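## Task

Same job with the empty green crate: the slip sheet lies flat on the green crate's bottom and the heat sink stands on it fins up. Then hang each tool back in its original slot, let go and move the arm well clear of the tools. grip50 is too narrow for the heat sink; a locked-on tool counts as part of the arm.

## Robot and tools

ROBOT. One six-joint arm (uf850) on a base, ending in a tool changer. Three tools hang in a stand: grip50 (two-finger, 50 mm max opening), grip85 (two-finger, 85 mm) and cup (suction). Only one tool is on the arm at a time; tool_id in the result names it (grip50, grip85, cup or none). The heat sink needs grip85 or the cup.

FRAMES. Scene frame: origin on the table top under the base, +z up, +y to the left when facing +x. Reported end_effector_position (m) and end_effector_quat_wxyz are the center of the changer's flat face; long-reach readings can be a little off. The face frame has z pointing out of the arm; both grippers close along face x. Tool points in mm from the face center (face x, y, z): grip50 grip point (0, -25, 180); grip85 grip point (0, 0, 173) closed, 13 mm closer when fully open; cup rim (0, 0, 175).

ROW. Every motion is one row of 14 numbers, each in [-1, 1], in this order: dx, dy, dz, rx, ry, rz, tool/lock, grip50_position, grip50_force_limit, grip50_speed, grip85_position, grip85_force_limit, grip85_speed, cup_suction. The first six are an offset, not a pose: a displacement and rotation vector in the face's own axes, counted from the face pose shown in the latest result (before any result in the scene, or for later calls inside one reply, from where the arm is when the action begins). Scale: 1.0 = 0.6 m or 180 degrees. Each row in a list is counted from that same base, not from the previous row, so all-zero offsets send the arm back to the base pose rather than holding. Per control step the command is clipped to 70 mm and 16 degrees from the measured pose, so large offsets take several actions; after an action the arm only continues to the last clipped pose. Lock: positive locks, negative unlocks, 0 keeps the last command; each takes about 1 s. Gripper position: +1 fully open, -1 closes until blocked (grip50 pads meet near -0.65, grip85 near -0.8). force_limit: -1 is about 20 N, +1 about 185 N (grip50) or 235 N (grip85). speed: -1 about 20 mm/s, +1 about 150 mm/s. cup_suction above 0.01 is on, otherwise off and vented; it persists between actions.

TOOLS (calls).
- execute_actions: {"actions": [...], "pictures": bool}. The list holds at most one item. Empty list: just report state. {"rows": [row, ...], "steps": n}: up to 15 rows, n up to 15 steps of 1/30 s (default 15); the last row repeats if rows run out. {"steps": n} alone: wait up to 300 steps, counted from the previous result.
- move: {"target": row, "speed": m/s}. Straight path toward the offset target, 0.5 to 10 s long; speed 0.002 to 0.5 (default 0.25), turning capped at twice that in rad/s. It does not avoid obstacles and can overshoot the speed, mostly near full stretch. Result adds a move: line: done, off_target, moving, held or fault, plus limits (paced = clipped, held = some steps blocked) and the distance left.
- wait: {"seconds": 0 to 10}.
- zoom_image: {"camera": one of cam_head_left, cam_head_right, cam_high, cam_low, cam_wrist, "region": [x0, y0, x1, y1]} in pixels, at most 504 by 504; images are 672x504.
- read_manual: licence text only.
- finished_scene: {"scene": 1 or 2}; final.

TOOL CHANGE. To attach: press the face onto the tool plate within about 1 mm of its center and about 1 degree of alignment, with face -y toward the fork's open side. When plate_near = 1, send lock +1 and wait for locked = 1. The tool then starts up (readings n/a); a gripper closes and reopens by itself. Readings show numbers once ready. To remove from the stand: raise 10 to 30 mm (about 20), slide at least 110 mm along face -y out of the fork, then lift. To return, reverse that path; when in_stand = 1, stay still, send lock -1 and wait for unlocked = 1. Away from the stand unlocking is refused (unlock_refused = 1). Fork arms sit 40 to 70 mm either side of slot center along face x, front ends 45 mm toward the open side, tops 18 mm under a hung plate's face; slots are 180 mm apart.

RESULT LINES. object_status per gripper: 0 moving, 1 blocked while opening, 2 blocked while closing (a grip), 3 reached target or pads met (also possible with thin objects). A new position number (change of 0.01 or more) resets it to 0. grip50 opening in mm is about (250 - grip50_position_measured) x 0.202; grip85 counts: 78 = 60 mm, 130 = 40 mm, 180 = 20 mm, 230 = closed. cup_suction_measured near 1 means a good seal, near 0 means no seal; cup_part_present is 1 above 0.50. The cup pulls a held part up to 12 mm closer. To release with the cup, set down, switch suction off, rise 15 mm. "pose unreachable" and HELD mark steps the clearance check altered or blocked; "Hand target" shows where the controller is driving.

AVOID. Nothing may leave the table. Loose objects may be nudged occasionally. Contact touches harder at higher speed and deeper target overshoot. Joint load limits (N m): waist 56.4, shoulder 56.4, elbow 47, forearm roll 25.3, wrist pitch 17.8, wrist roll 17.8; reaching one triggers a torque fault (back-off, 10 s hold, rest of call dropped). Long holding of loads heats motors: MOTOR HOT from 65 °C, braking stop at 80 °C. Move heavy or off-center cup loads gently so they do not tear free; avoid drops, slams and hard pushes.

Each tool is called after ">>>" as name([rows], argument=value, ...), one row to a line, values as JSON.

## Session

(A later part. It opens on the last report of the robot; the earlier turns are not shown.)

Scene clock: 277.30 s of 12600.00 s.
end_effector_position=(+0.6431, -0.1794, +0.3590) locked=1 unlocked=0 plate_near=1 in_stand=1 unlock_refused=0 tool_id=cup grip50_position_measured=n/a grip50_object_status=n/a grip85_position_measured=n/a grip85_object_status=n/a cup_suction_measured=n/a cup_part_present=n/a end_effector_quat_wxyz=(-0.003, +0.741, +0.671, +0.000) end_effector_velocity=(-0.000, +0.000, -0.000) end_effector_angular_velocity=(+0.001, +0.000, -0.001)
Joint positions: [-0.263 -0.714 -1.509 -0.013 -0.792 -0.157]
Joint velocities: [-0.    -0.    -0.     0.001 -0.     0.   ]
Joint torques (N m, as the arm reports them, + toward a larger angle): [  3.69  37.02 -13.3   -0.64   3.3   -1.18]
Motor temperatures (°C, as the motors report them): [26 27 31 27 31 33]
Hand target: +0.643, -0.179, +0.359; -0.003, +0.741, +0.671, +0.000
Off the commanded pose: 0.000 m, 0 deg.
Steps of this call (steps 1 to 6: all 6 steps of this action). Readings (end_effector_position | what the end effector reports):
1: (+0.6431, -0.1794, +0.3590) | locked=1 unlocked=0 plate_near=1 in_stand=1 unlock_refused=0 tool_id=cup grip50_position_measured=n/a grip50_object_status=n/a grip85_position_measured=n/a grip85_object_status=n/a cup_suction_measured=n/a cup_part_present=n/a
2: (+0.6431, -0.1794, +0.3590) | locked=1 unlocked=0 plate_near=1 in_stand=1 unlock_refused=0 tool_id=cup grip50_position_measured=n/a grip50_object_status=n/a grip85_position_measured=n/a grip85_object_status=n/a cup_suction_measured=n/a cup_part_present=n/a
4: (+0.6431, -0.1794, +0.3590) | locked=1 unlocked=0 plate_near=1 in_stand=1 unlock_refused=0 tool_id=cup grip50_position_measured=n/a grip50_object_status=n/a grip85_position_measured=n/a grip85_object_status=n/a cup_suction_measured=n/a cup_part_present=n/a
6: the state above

>>> move(target=[0,0,-0.0335,0,0,0,0,0,0,0,0,0,0,0], speed=0.04)

>>> move(target=[0,-0.23,0,0,0,0,0,0,0,0,0,0,0,0], speed=0.12)

>>> move(target=[0.531,-0.21,0.06,0,0,0,0,0,0,0,0,0,0,0], speed=0.3)

Scene clock: 290.33 s of 12600.00 s.
end_effector_position=(+0.6431, -0.1794, +0.3789) locked=1 unlocked=0 plate_near=1 in_stand=0 unlock_refused=0 tool_id=cup grip50_position_measured=n/a grip50_object_status=n/a grip85_position_measured=n/a grip85_object_status=n/a cup_suction_measured=0.00 cup_part_present=0 end_effector_quat_wxyz=(-0.003, +0.741, +0.671, +0.000) end_effector_velocity=(-0.000, +0.000, -0.001) end_effector_angular_velocity=(+0.000, +0.002, +0.001)
Joint positions: [-0.263 -0.692 -1.522 -0.012 -0.827 -0.157]
Joint velocities: [ 0.    -0.     0.001 -0.001 -0.001 -0.001]
Joint torques (N m, as the arm reports them, + toward a larger angle): [  3.48  54.69 -17.86  -0.38   0.69   0.15]
Motor temperatures (°C, as the motors report them): [26 27 31 27 31 33]
Hand target: +0.643, -0.179, +0.379; -0.003, +0.741, +0.671, +0.000
Off the commanded pose: 0.000 m, 0 deg.
move: done

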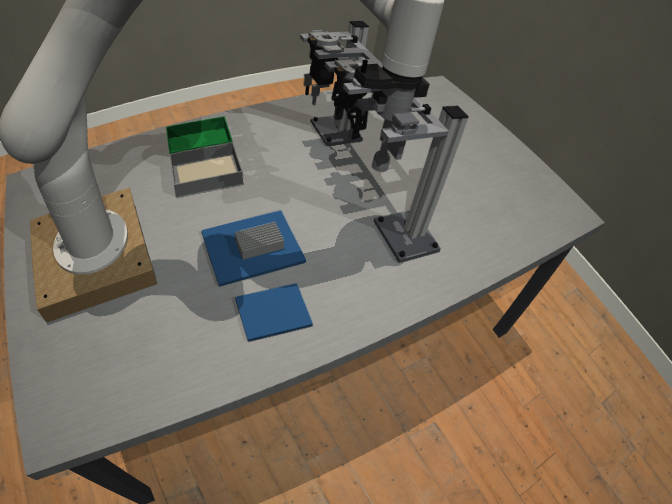

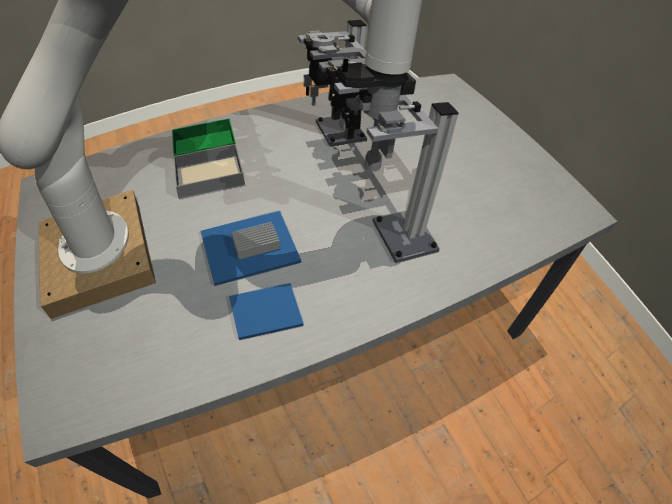

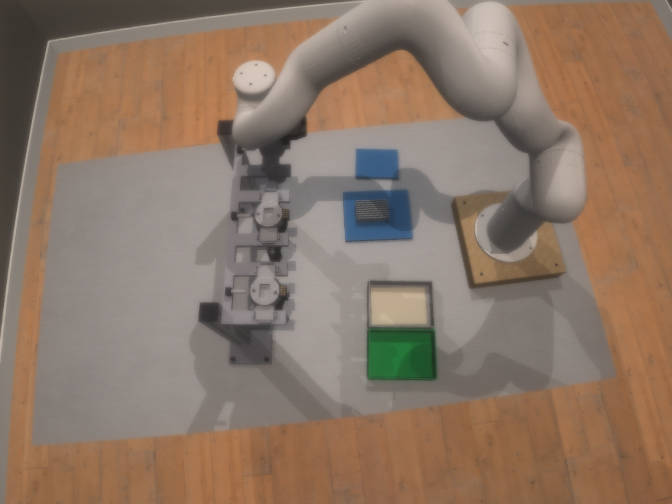

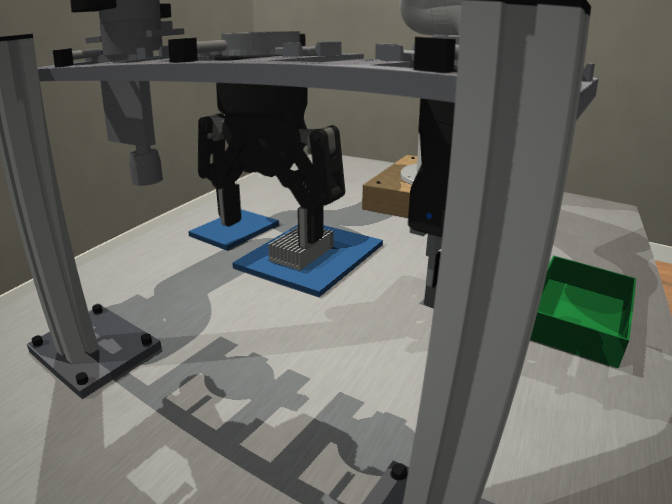

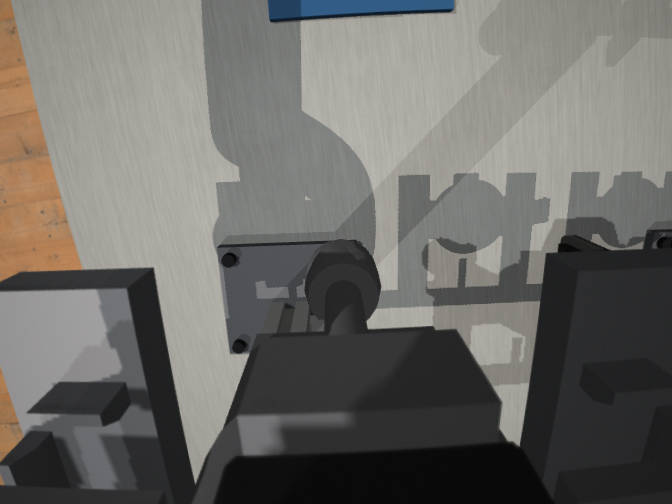

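Scene clock: 291.80 s of 12600.00 s.
end_effector_position=(+0.5059, -0.1663, +0.3790) locked=1 unlocked=0 plate_near=1 in_stand=0 unlock_refused=0 tool_id=cup grip50_position_measured=n/a grip50_object_status=n/a grip85_position_measured=n/a grip85_object_status=n/a cup_suction_measured=0.00 cup_part_present=0 end_effector_quat_wxyz=(-0.003, +0.741, +0.671, +0.000) end_effector_velocity=(-0.001, +0.000, -0.001) end_effector_angular_velocity=(+0.001, +0.003, +0.001)
Joint positions: [-0.307 -0.383 -1.058 -0.014 -0.671 -0.198]
Joint velocities: [ 0.    -0.     0.002  0.    -0.001 -0.001]
Joint torques (N m, as the arm reports them, + toward a larger angle): [  2.83  42.8  -16.71  -0.55   0.78   0.14]
Motor temperatures (°C, as the motors report them): [26 27 31 27 31 33]
Hand target: +0.506, -0.166, +0.379; -0.003, +0.741, +0.671, +0.000
Off the commanded pose: 0.001 m, 0 deg.
move: done

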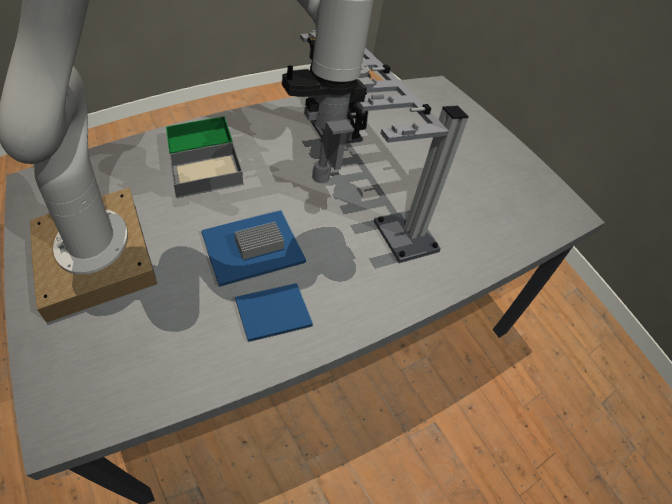

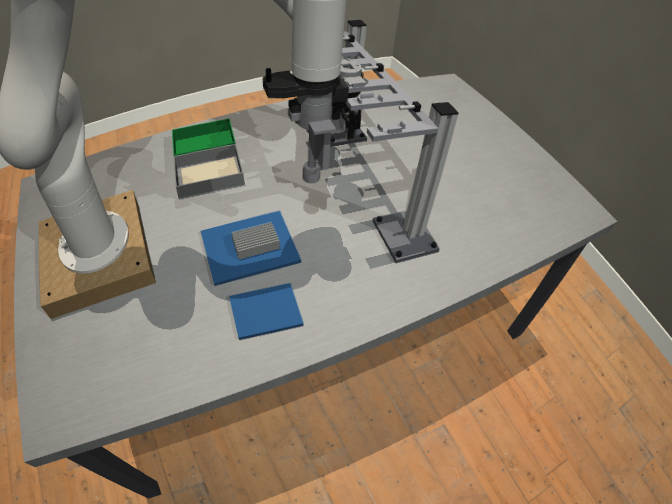

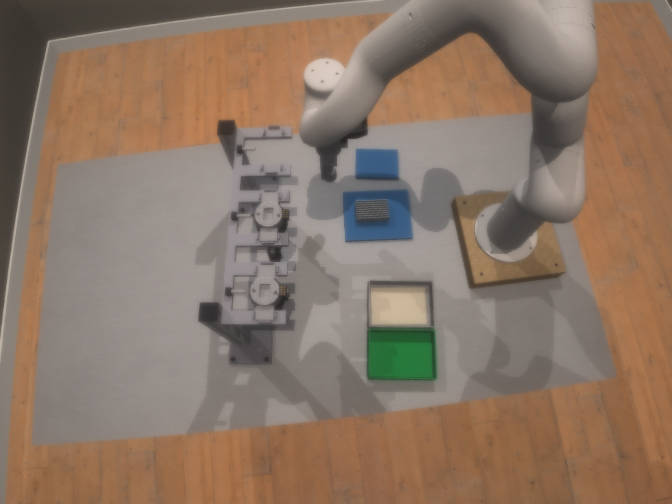

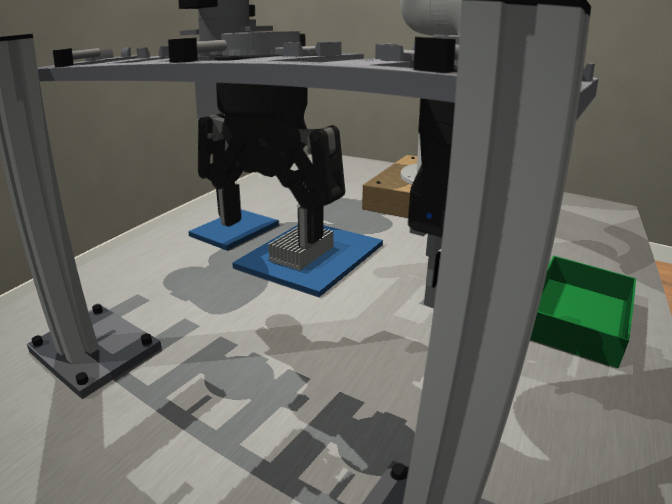

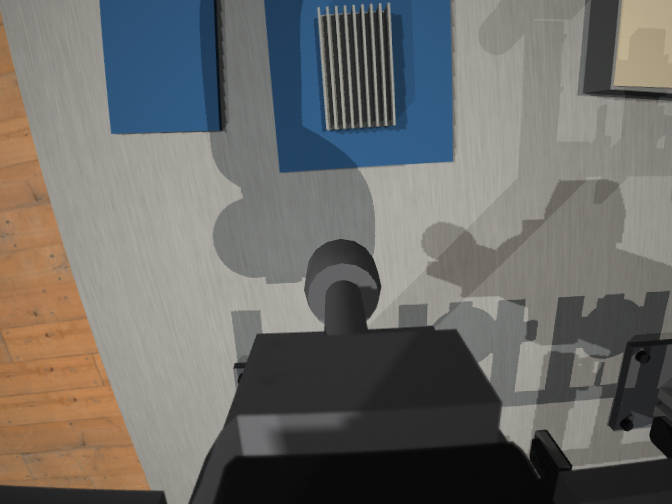

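Scene clock: 293.37 s of 12600.00 s.
end_effector_position=(+0.4107, +0.1618, +0.3436) locked=1 unlocked=0 plate_near=1 in_stand=0 unlock_refused=0 tool_id=cup grip50_position_measured=n/a grip50_object_status=n/a grip85_position_measured=n/a grip85_object_status=n/a cup_suction_measured=0.00 cup_part_present=0 end_effector_quat_wxyz=(-0.001, +0.741, +0.671, -0.001) end_effector_velocity=(-0.001, +0.001, -0.000) end_effector_angular_velocity=(-0.001, +0.001, +0.000)
Joint positions: [ 0.391 -0.259 -0.781 -0.027 -0.527  0.512]
Joint velocities: [ 0.002 -0.     0.    -0.    -0.     0.002]
Joint torques (N m, as the arm reports them, + toward a larger angle): [  3.2   36.04 -14.91  -0.21   0.67   0.18]
Motor temperatures (°C, as the motors report them): [26 27 31 27 31 33]
Hand target: +0.411, +0.162, +0.344; -0.001, +0.741, +0.671, -0.001
Off the commanded pose: 0.002 m, 0 deg.
move: done

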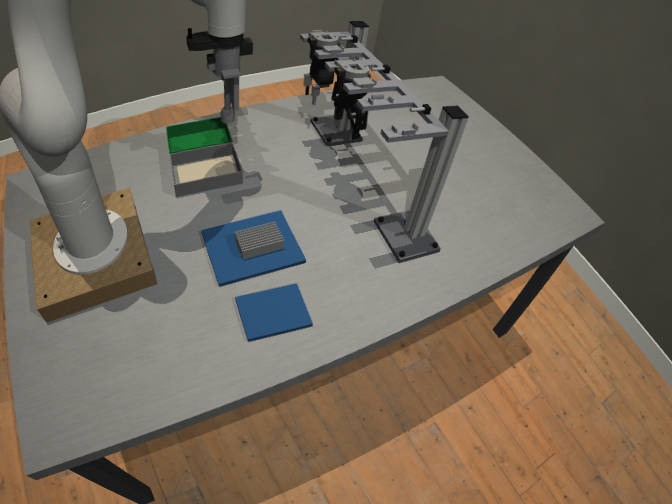

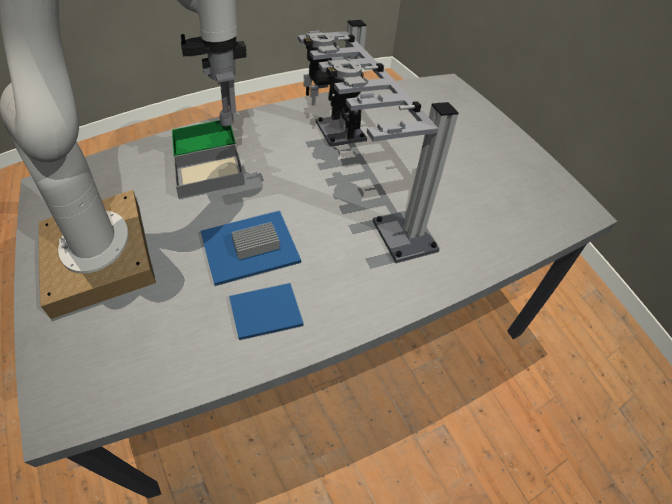

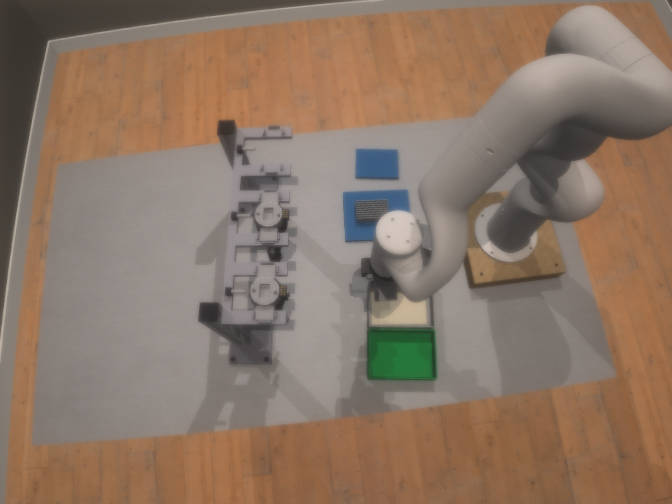

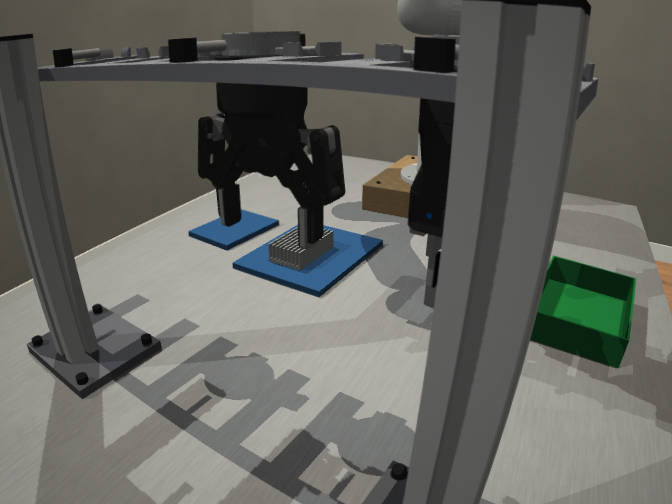

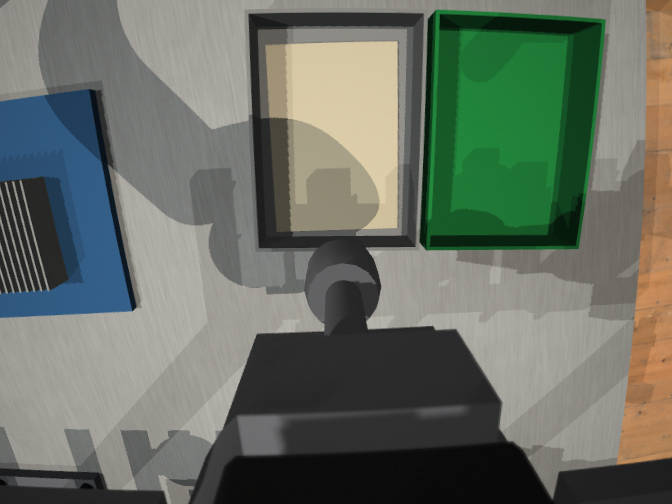

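>>> execute_actions(actions=[])

Scene clock: 313.53 s of 12600.00 s.
end_effector_position=(+0.4106, +0.1622, +0.3436) locked=1 unlocked=0 plate_near=1 in_stand=0 unlock_refused=0 tool_id=cup grip50_position_measured=n/a grip50_object_status=n/a grip85_position_measured=n/a grip85_object_status=n/a cup_suction_measured=0.00 cup_part_present=0 end_effector_quat_wxyz=(-0.001, +0.741, +0.671, -0.001) end_effector_velocity=(+0.000, -0.000, -0.000) end_effector_angular_velocity=(-0.000, +0.000, +0.001)
Joint positions: [ 0.392 -0.259 -0.781 -0.027 -0.527  0.513]
Joint velocities: [-0.    -0.     0.    -0.001 -0.    -0.   ]
Joint torques (N m, as the arm reports them, + toward a larger angle): [  3.98  36.03 -15.05  -0.81   0.75   0.16]
Motor temperatures (°C, as the motors report them): [26 27 31 27 31 33]
Hand target: +0.411, +0.162, +0.344; -0.001, +0.741, +0.671, -0.001
Off the commanded pose: 0.002 m, 0 deg.
Steps of this call (steps 1 to 605: nothing new was sent). Readings (end_effector_position | what the end effector reports):
1: (+0.4107, +0.1619, +0.3436) | locked=1 unlocked=0 plate_near=1 in_stand=0 unlock_refused=0 tool_id=cup grip50_position_measured=n/a grip50_object_status=n/a grip85_position_measured=n/a grip85_object_status=n/a cup_suction_measured=0.00 cup_part_present=0
2: (+0.4107, +0.1619, +0.3436) | locked=1 unlocked=0 plate_near=1 in_stand=0 unlock_refused=0 tool_id=cup grip50_position_measured=n/a grip50_object_status=n/a grip85_position_measured=n/a grip85_object_status=n/a cup_suction_measured=0.00 cup_part_present=0
4: (+0.4106, +0.1620, +0.3436) | locked=1 unlocked=0 plate_near=1 in_stand=0 unlock_refused=0 tool_id=cup grip50_position_measured=n/a grip50_object_status=n/a grip85_position_measured=n/a grip85_object_status=n/a cup_suction_measured=0.00 cup_part_present=0
8: (+0.4106, +0.1621, +0.3436) | locked=1 unlocked=0 plate_near=1 in_stand=0 unlock_refused=0 tool_id=cup grip50_position_measured=n/a grip50_object_status=n/a grip85_position_measured=n/a grip85_object_status=n/a cup_suction_measured=0.00 cup_part_present=0
605: the state above

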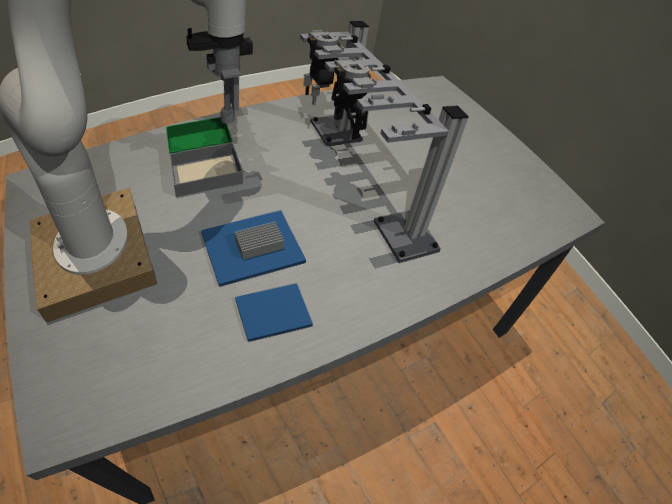

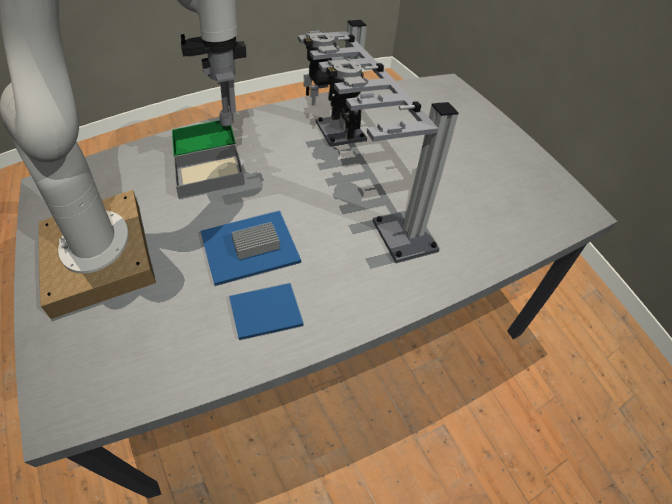

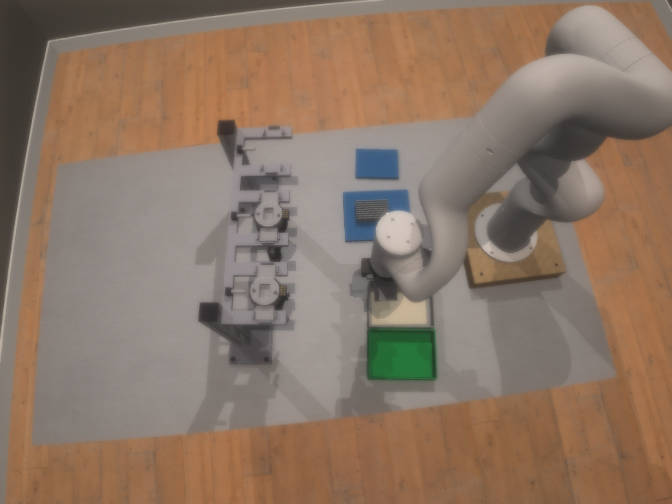

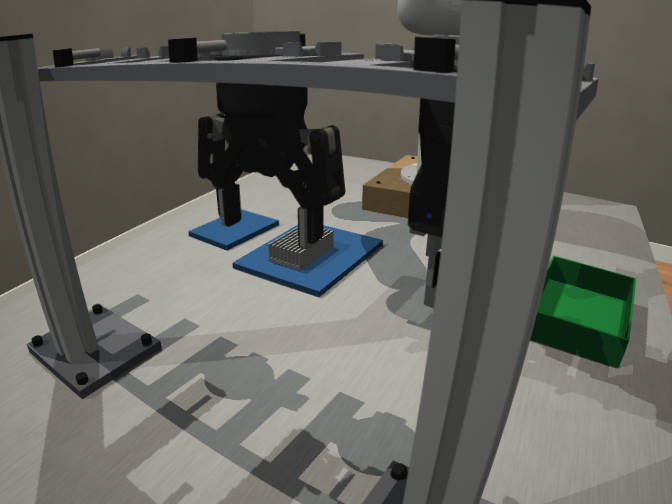

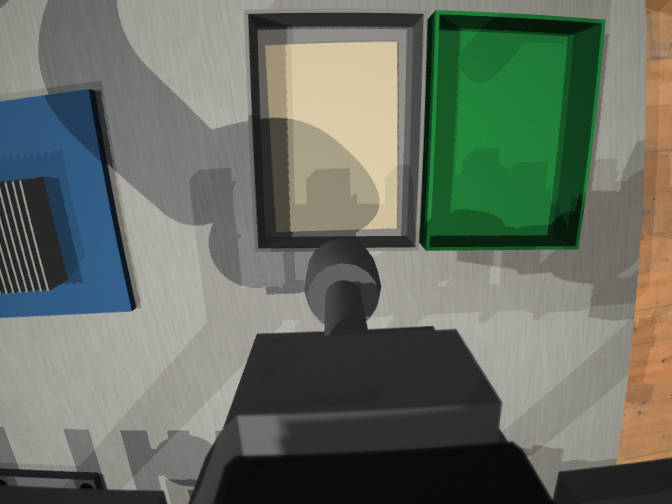

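>>> move(target=[-0.012,-0.108,0.2,0,0,0,0,0,0,0,0,0,0,0], speed=0.15)

Scene clock: 323.20 s of 12600.00 s.
end_effector_position=(+0.3458, +0.1612, +0.2240) locked=1 unlocked=0 plate_near=1 in_stand=0 unlock_refused=0 tool_id=cup grip50_position_measured=n/a grip50_object_status=n/a grip85_position_measured=n/a grip85_object_status=n/a cup_suction_measured=0.00 cup_part_present=0 end_effector_quat_wxyz=(-0.001, +0.741, +0.671, -0.001) end_effector_velocity=(-0.001, -0.001, -0.001) end_effector_angular_velocity=(-0.003, +0.002, -0.000)
Joint positions: [ 0.45  -0.423 -0.599 -0.079 -0.181  0.625]
Joint velocities: [ 0.    -0.     0.003 -0.008 -0.     0.008]
Joint torques (N m, as the arm reports them, + toward a larger angle): [  3.45  34.32 -10.32  -0.87   0.66   0.12]
Motor temperatures (°C, as the motors report them): [26 27 31 27 31 33]
Hand target: +0.345, +0.161, +0.224; -0.001, +0.741, +0.671, -0.001
Off the commanded pose: 0.001 m, 0 deg.
move: done

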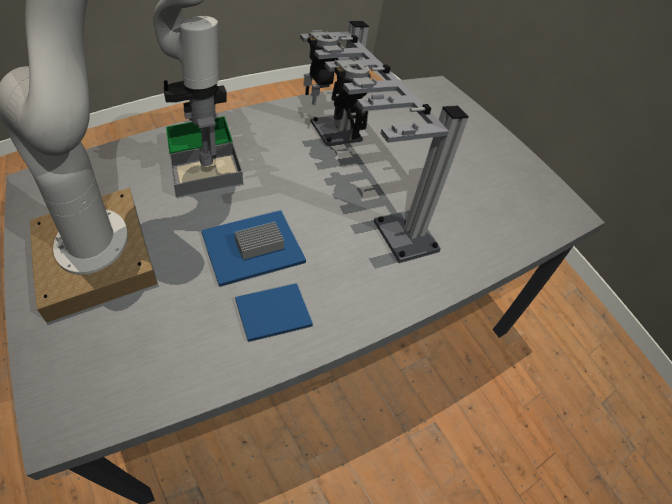

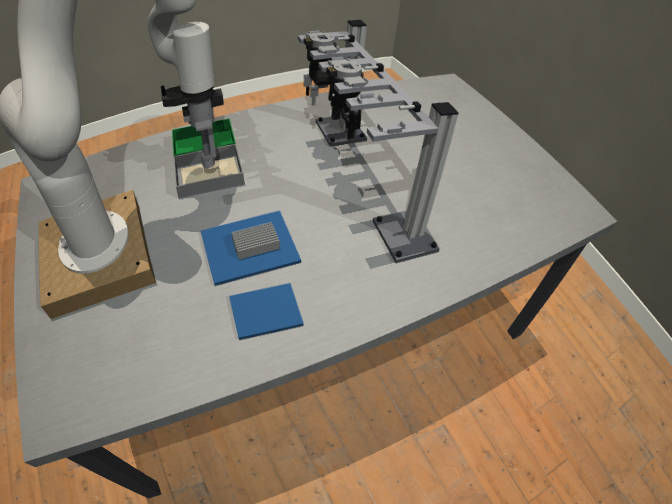

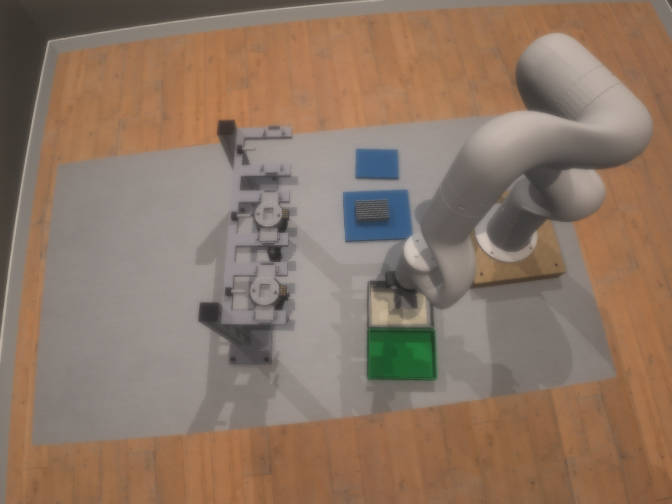

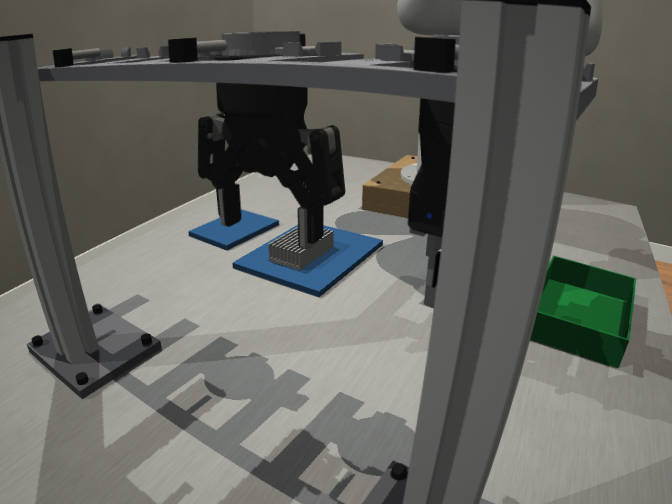

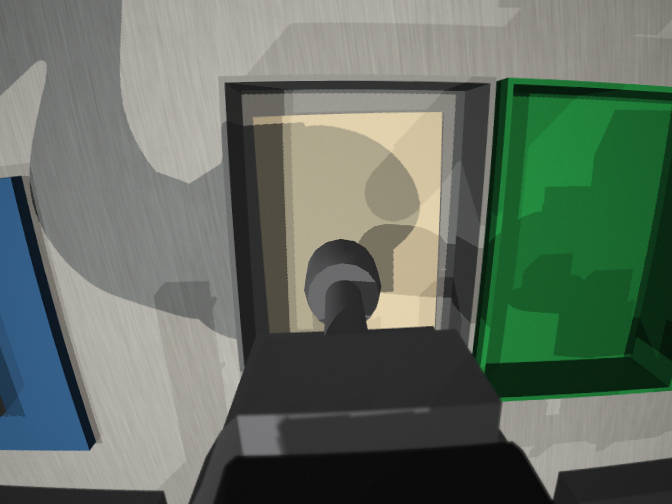

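>>> move(target=[0,0,0.072,0,0,0,0,0,0,0,0,0,0,1], speed=0.03)

Scene clock: 341.90 s of 12600.00 s.
end_effector_position=(+0.3459, +0.1612, +0.1809) locked=1 unlocked=0 plate_near=1 in_stand=0 unlock_refused=0 tool_id=cup grip50_position_measured=n/a grip50_object_status=n/a grip85_position_measured=n/a grip85_object_status=n/a cup_suction_measured=0.00 cup_part_present=0 end_effector_quat_wxyz=(-0.001, +0.741, +0.671, -0.001) end_effector_velocity=(+0.000, +0.000, +0.000) end_effector_angular_velocity=(-0.002, -0.003, -0.003)
Joint positions: [ 0.448 -0.545 -0.617 -0.185 -0.078  0.73 ]
Joint velocities: [ 0.001  0.001 -0.    -0.034  0.     0.037]
Joint torques (N m, as the arm reports them, + toward a larger angle): [ 3.95 36.93 -8.32 -0.77  0.86  0.22]
Motor temperatures (°C, as the motors report them): [26 27 30 27 30 33]
Hand target: +0.346, +0.161, +0.181; -0.000, +0.741, +0.671, -0.001
Off the commanded pose: 0.000 m, 0 deg.
move: done

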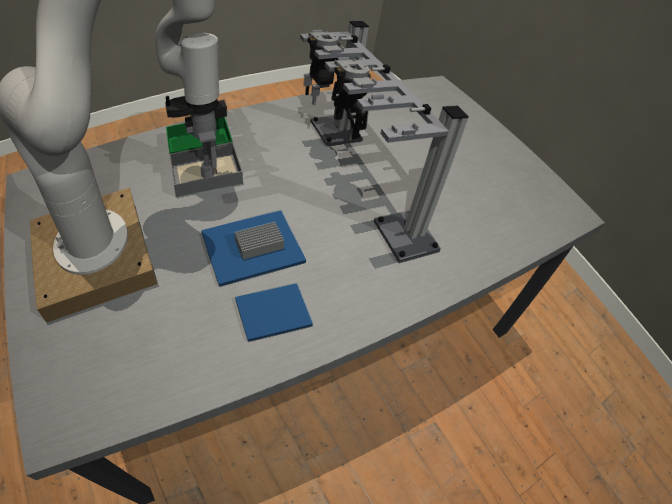

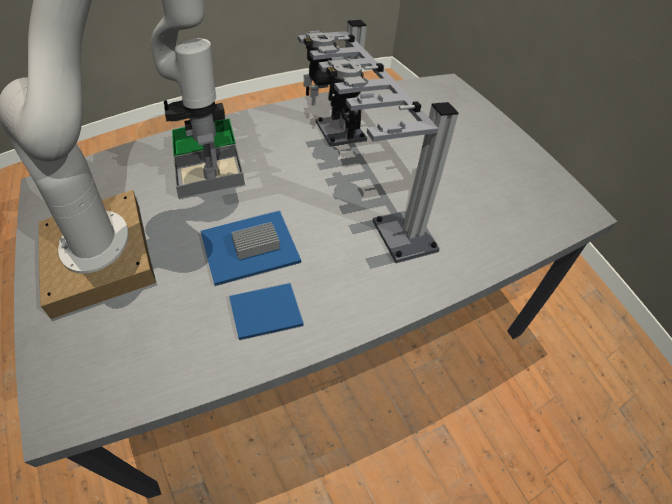

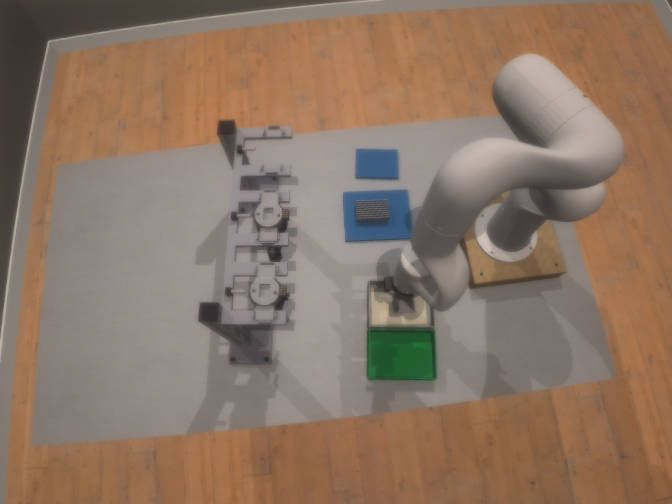

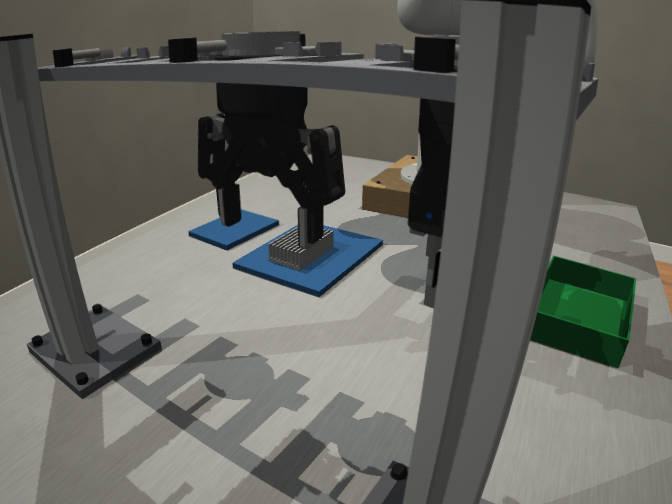

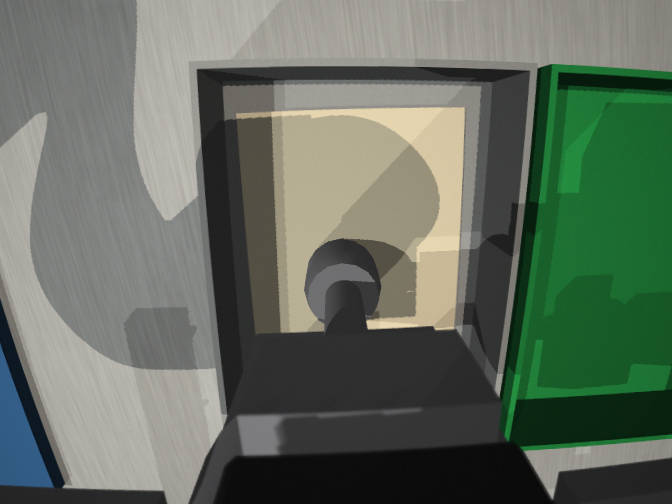

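>>> move(target=[0,0,0.012,0,0,0,0,0,0,0,0,0,0,1], speed=0.01)

Scene clock: 355.90 s of 12600.00 s.
end_effector_position=(+0.3459, +0.1612, +0.1737) locked=1 unlocked=0 plate_near=1 in_stand=0 unlock_refused=0 tool_id=cup grip50_position_measured=n/a grip50_object_status=n/a grip85_position_measured=n/a grip85_object_status=n/a cup_suction_measured=0.89 cup_part_present=1 end_effector_quat_wxyz=(-0.001, +0.741, +0.671, -0.001) end_effector_velocity=(+0.001, +0.000, +0.000) end_effector_angular_velocity=(-0.000, -0.003, +0.000)
Joint positions: [ 0.448 -0.565 -0.621 -0.231 -0.062  0.775]
Joint velocities: [ 0.001  0.001 -0.    -0.029  0.001  0.03 ]
Joint torques (N m, as the arm reports them, + toward a larger angle): [ 2.28 40.01 -8.1  -0.82  0.67  0.15]
Motor temperatures (°C, as the motors report them): [26 27 30 27 30 33]
Hand target: +0.346, +0.161, +0.174; -0.001, +0.741, +0.671, -0.001
Off the commanded pose: 0.000 m, 0 deg.
move: done

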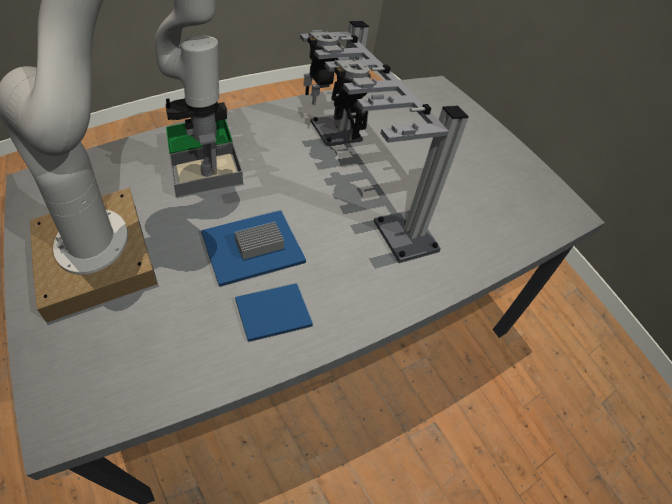

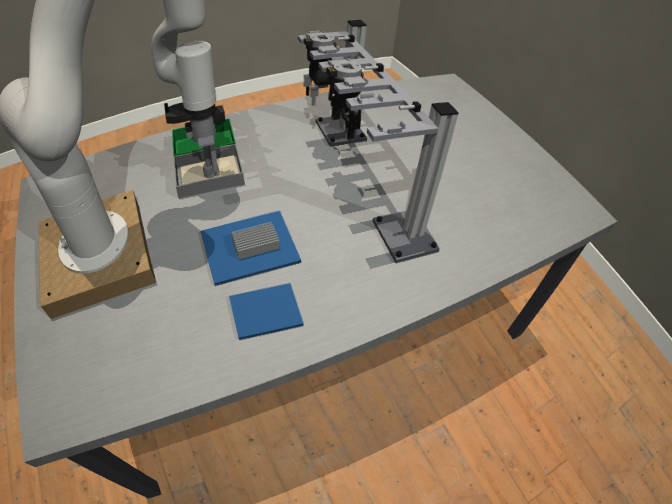

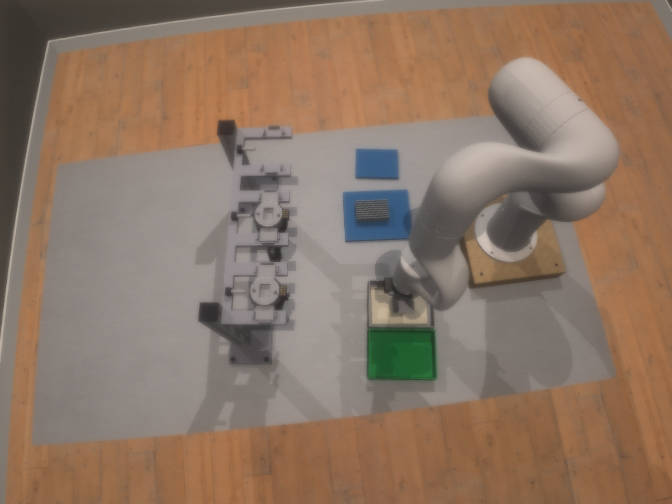

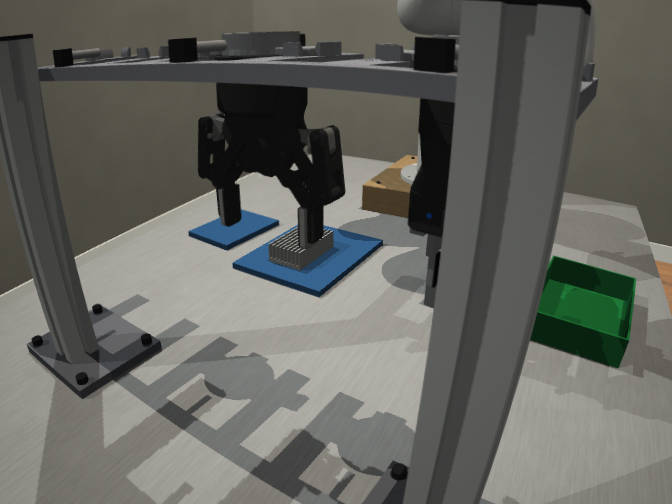

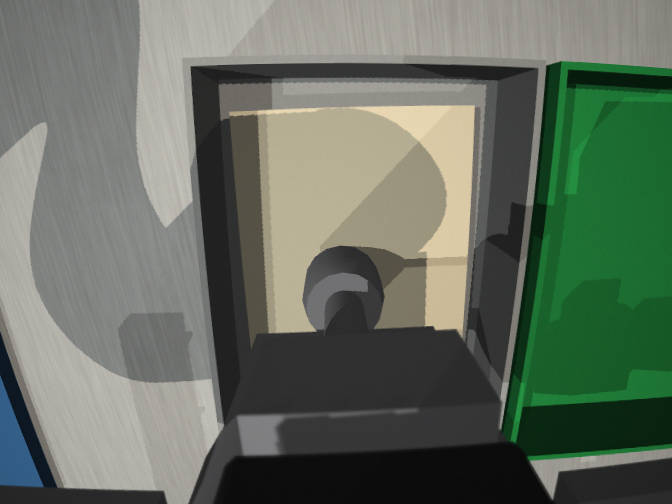

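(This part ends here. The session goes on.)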